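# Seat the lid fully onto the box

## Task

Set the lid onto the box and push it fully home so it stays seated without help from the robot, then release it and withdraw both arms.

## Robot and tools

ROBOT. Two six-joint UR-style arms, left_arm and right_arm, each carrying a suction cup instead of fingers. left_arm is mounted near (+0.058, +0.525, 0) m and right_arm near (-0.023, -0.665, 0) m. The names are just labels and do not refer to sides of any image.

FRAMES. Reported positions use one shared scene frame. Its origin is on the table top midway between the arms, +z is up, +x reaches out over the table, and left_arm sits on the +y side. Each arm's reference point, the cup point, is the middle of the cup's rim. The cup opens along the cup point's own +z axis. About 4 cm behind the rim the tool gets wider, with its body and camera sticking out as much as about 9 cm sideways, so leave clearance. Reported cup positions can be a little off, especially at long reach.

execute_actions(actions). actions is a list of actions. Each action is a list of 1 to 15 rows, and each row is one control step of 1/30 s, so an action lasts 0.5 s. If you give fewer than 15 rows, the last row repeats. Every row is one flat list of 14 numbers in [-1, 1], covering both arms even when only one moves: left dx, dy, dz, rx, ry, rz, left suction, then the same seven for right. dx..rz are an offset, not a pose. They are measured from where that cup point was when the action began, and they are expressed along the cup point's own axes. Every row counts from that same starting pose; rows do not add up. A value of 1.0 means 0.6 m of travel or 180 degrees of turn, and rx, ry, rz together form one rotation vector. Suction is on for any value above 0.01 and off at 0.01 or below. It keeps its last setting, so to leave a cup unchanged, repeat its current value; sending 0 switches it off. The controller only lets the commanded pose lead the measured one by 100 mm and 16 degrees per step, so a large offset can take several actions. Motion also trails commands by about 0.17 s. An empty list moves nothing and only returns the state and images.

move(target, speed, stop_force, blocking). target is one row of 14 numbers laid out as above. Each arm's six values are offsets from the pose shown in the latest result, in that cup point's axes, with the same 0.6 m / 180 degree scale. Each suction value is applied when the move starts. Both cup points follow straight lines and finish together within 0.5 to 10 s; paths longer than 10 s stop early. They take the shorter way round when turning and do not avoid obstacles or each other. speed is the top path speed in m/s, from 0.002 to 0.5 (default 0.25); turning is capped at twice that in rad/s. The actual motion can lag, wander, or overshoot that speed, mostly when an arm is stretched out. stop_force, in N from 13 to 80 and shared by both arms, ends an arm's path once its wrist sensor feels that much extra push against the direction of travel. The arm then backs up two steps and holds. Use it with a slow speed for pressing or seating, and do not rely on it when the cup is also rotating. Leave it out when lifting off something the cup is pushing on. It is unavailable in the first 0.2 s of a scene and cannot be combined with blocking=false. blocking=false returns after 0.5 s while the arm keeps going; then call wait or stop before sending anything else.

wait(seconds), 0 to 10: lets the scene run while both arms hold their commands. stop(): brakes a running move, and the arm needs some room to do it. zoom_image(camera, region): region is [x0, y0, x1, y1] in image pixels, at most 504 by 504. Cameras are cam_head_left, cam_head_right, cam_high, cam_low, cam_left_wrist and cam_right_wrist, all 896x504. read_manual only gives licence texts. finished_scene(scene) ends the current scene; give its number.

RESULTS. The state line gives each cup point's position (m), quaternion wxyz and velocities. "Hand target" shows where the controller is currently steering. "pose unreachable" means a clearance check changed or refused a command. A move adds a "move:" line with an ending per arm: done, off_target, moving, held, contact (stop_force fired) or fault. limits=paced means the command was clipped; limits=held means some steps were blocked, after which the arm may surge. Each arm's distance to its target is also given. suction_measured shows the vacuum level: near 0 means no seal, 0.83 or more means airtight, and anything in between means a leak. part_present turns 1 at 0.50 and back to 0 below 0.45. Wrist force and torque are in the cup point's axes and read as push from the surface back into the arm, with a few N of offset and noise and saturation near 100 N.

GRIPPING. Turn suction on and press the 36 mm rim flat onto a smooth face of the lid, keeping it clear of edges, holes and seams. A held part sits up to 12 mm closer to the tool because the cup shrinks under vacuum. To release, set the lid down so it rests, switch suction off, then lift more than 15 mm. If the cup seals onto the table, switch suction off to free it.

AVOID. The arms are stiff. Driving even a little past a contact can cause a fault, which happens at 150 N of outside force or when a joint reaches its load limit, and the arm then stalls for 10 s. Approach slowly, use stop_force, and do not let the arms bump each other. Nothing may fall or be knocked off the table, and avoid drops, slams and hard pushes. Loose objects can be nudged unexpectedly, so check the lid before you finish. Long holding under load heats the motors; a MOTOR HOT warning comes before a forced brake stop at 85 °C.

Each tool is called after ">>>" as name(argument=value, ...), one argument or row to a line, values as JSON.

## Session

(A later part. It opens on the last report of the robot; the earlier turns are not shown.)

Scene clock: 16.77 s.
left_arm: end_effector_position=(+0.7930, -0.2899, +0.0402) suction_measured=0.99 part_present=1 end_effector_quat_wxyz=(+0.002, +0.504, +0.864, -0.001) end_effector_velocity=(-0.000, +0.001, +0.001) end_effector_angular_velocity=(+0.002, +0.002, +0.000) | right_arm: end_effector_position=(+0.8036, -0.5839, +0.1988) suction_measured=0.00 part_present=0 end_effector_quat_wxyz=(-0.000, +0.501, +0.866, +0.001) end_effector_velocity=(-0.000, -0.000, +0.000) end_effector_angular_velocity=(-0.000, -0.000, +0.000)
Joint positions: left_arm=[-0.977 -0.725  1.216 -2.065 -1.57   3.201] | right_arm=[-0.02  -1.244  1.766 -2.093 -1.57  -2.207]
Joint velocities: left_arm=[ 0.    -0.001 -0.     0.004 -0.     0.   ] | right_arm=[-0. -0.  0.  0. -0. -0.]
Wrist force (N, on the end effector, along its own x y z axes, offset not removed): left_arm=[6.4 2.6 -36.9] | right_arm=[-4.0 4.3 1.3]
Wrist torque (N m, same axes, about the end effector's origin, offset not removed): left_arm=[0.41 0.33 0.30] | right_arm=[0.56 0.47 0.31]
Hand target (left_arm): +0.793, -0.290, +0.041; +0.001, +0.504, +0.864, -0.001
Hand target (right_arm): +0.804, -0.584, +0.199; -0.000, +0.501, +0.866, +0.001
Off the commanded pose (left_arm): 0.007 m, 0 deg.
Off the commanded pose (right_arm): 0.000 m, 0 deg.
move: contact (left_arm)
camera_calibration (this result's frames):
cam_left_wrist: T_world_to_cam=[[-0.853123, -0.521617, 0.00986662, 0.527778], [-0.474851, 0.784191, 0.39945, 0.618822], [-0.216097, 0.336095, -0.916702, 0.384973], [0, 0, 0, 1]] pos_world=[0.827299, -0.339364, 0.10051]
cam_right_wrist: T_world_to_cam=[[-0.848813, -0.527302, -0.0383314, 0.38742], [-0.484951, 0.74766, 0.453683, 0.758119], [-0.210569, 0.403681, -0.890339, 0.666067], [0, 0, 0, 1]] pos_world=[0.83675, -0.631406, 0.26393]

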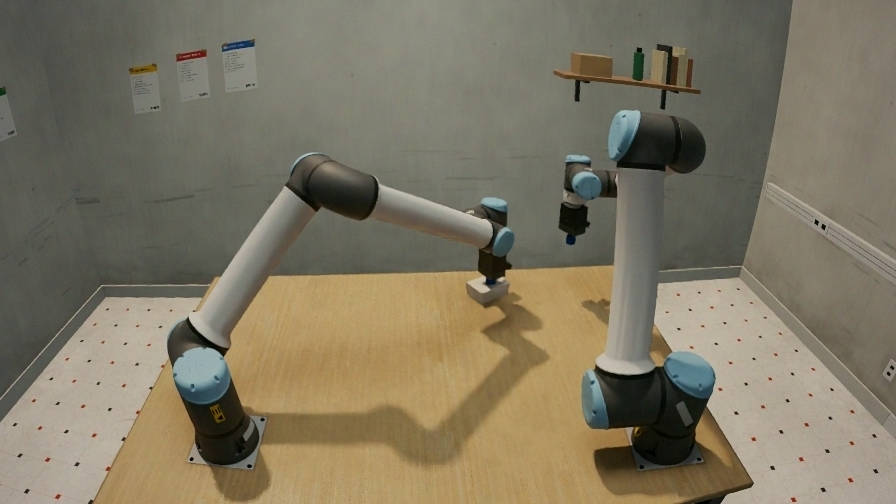

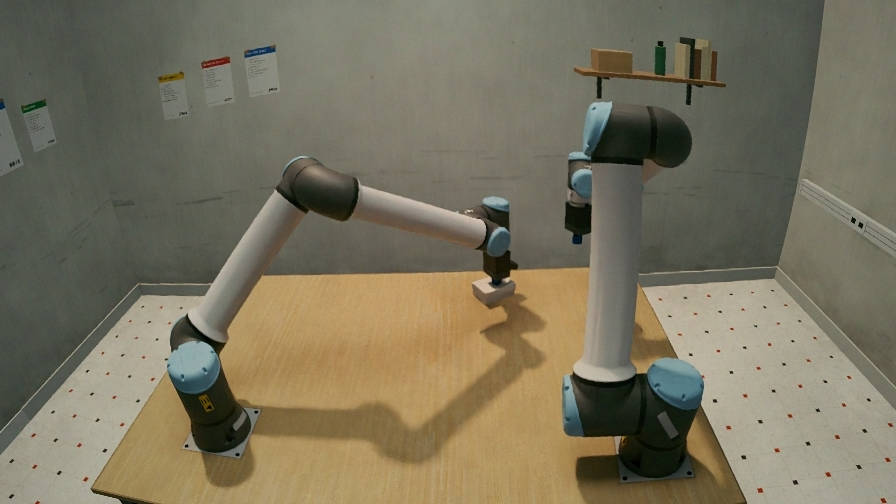

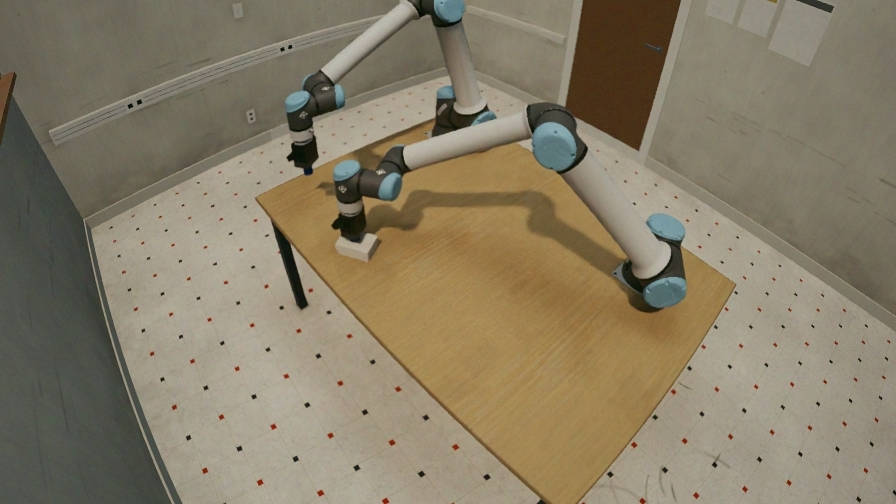

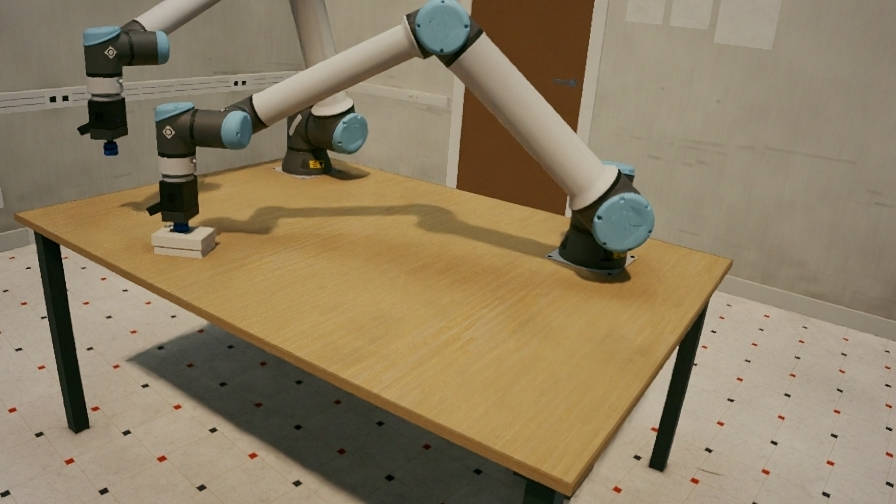

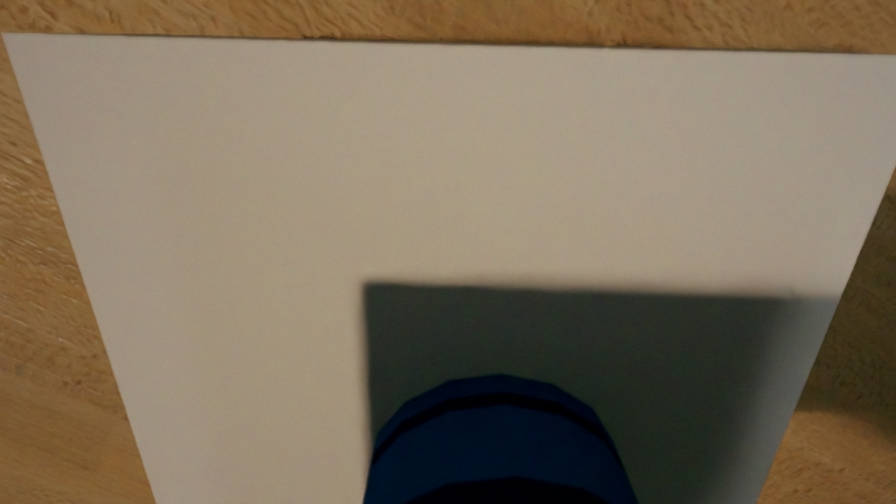

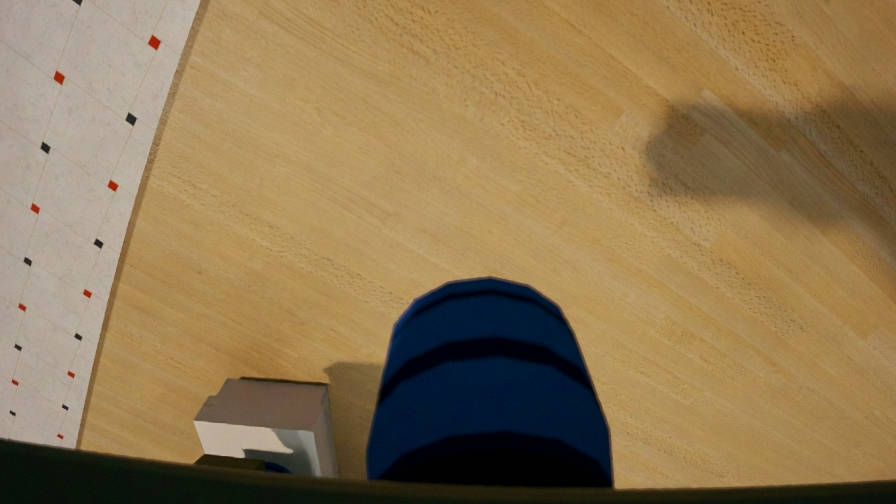

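>>> execute_actions(
  actions=[
    [[0,0,-0.003,0,0,0,0,0,0,0,0,0,0,0]],
    [[0,0,-0.05,0,0,0,0,0,0,0,0,0,0,0]],
    [[0.08,0,-0.14,0,0,0,0,0,0,0,0,0,0,0]],
    [[0.08,0,-0.1,0,0,0,0,0,0,0,0,0,0,0]],
  ],
)

Scene clock: 18.93 s.
left_arm: end_effector_position=(+0.7476, -0.2088, +0.2103) suction_measured=0.01 part_present=0 end_effector_quat_wxyz=(+0.001, +0.504, +0.864, -0.000) end_effector_velocity=(-0.007, +0.012, +0.016) end_effector_angular_velocity=(-0.001, -0.001, +0.000) | right_arm: end_effector_position=(+0.8036, -0.5839, +0.1988) suction_measured=0.00 part_present=0 end_effector_quat_wxyz=(-0.000, +0.501, +0.866, +0.001) end_effector_velocity=(+0.000, -0.000, -0.001) end_effector_angular_velocity=(-0.000, +0.001, -0.003)
Joint positions: left_arm=[-0.971 -0.988  1.354 -1.939 -1.57   3.207] | right_arm=[-0.02  -1.244  1.766 -2.093 -1.57  -2.207]
Joint velocities: left_arm=[ 0.    -0.031  0.021  0.009  0.    -0.   ] | right_arm=[-0.     0.001 -0.    -0.    -0.     0.003]
Wrist force (N, on the end effector, along its own x y z axes, offset not removed): left_arm=[-2.7 1.3 1.6] | right_arm=[-4.5 0.7 4.4]
Wrist torque (N m, same axes, about the end effector's origin, offset not removed): left_arm=[-0.01 0.54 0.28] | right_arm=[0.11 0.60 0.17]
Hand target (left_arm): +0.747, -0.208, +0.212; +0.001, +0.504, +0.864, -0.000
Hand target (right_arm): +0.804, -0.584, +0.199; -0.000, +0.501, +0.866, +0.001
Off the commanded pose (left_arm): 0.002 m, 0 deg.
Off the commanded pose (right_arm): 0.000 m, 0 deg.
camera_calibration (this result's frames):
cam_left_wrist: T_world_to_cam=[[-0.853149, -0.521574, 0.00991027, 0.529658], [-0.47466, 0.784012, 0.400028, 0.465382], [-0.216414, 0.336579, -0.916449, 0.504101], [0, 0, 0, 1]] pos_world=[0.78187, -0.258279, 0.270569]
cam_right_wrist: T_world_to_cam=[[-0.848813, -0.527302, -0.0383314, 0.38742], [-0.484951, 0.74766, 0.453682, 0.75812], [-0.210569, 0.40368, -0.890339, 0.666067], [0, 0, 0, 1]] pos_world=[0.836751, -0.631406, 0.26393]

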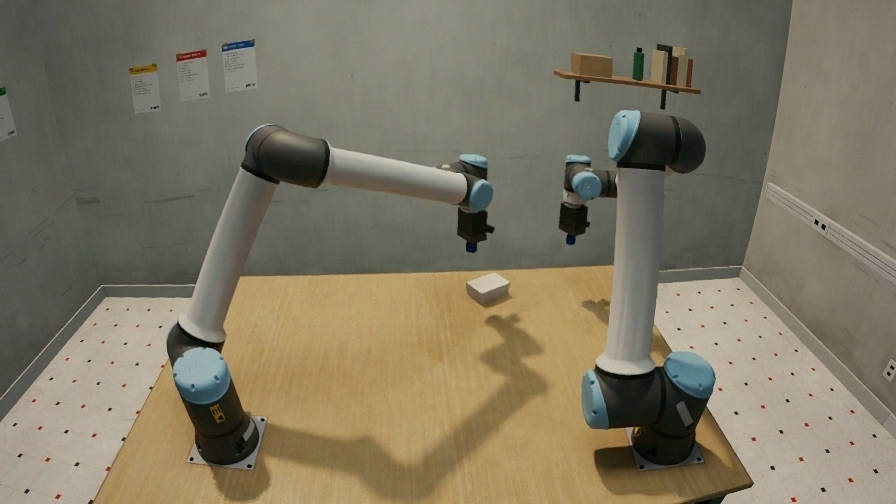

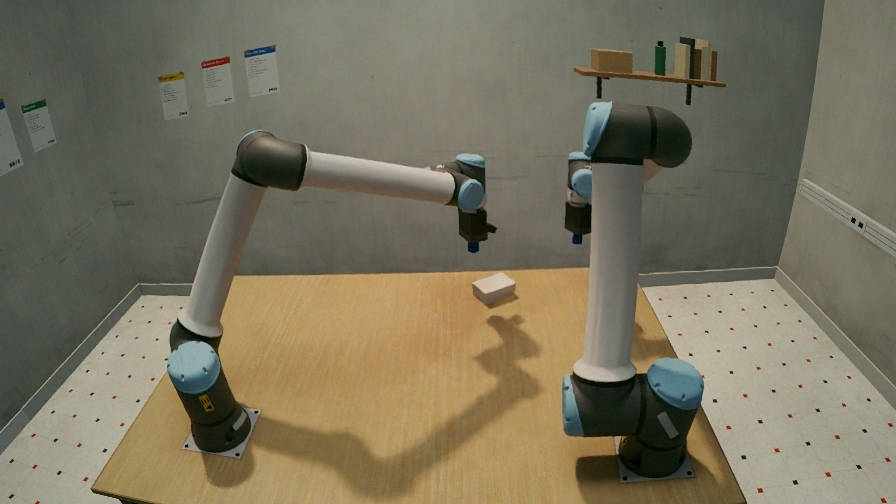

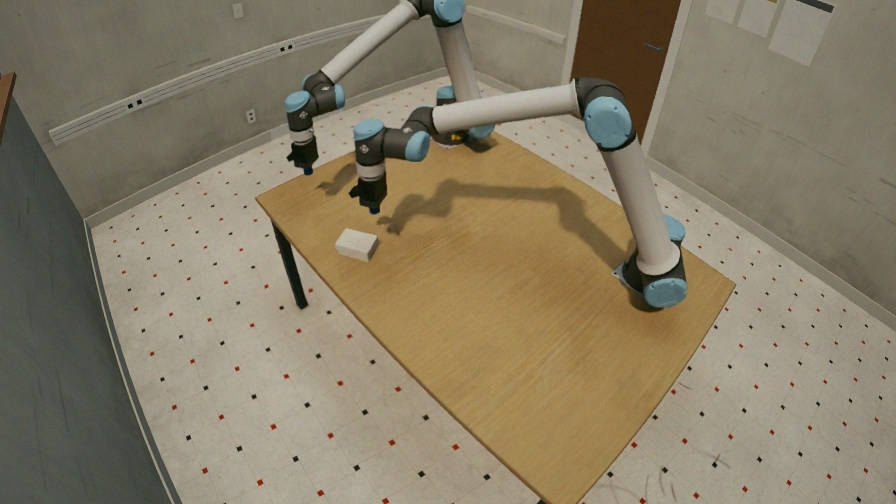

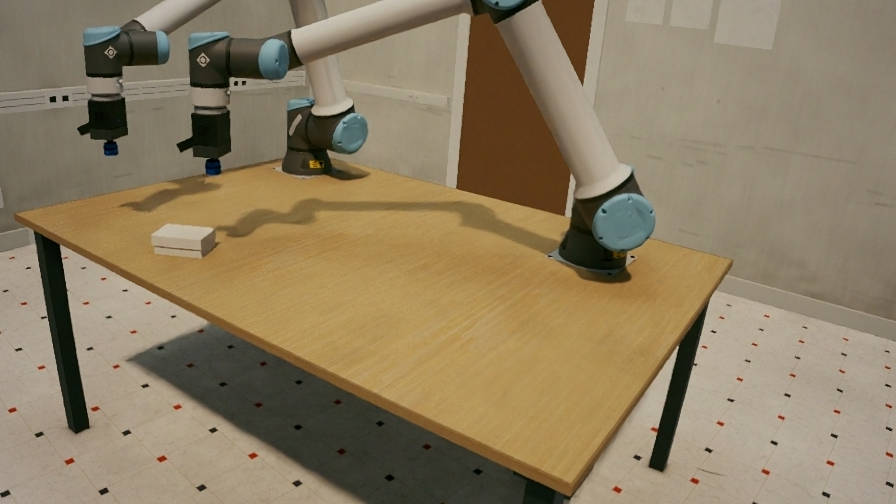

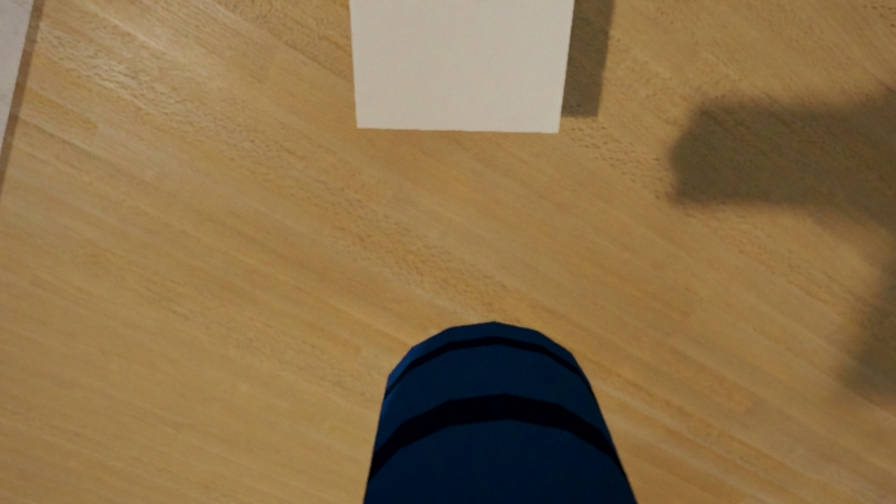

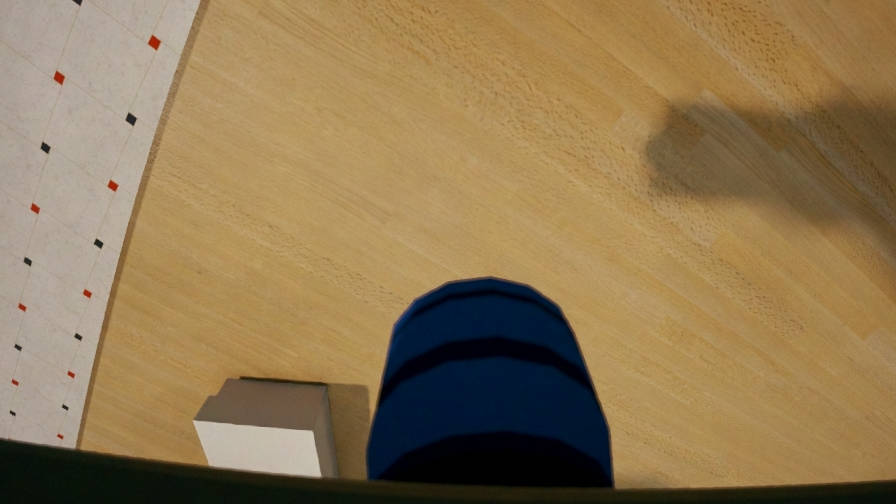

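>>> finished_scene(
  scene=2,
)

The scene is finished: the task was done.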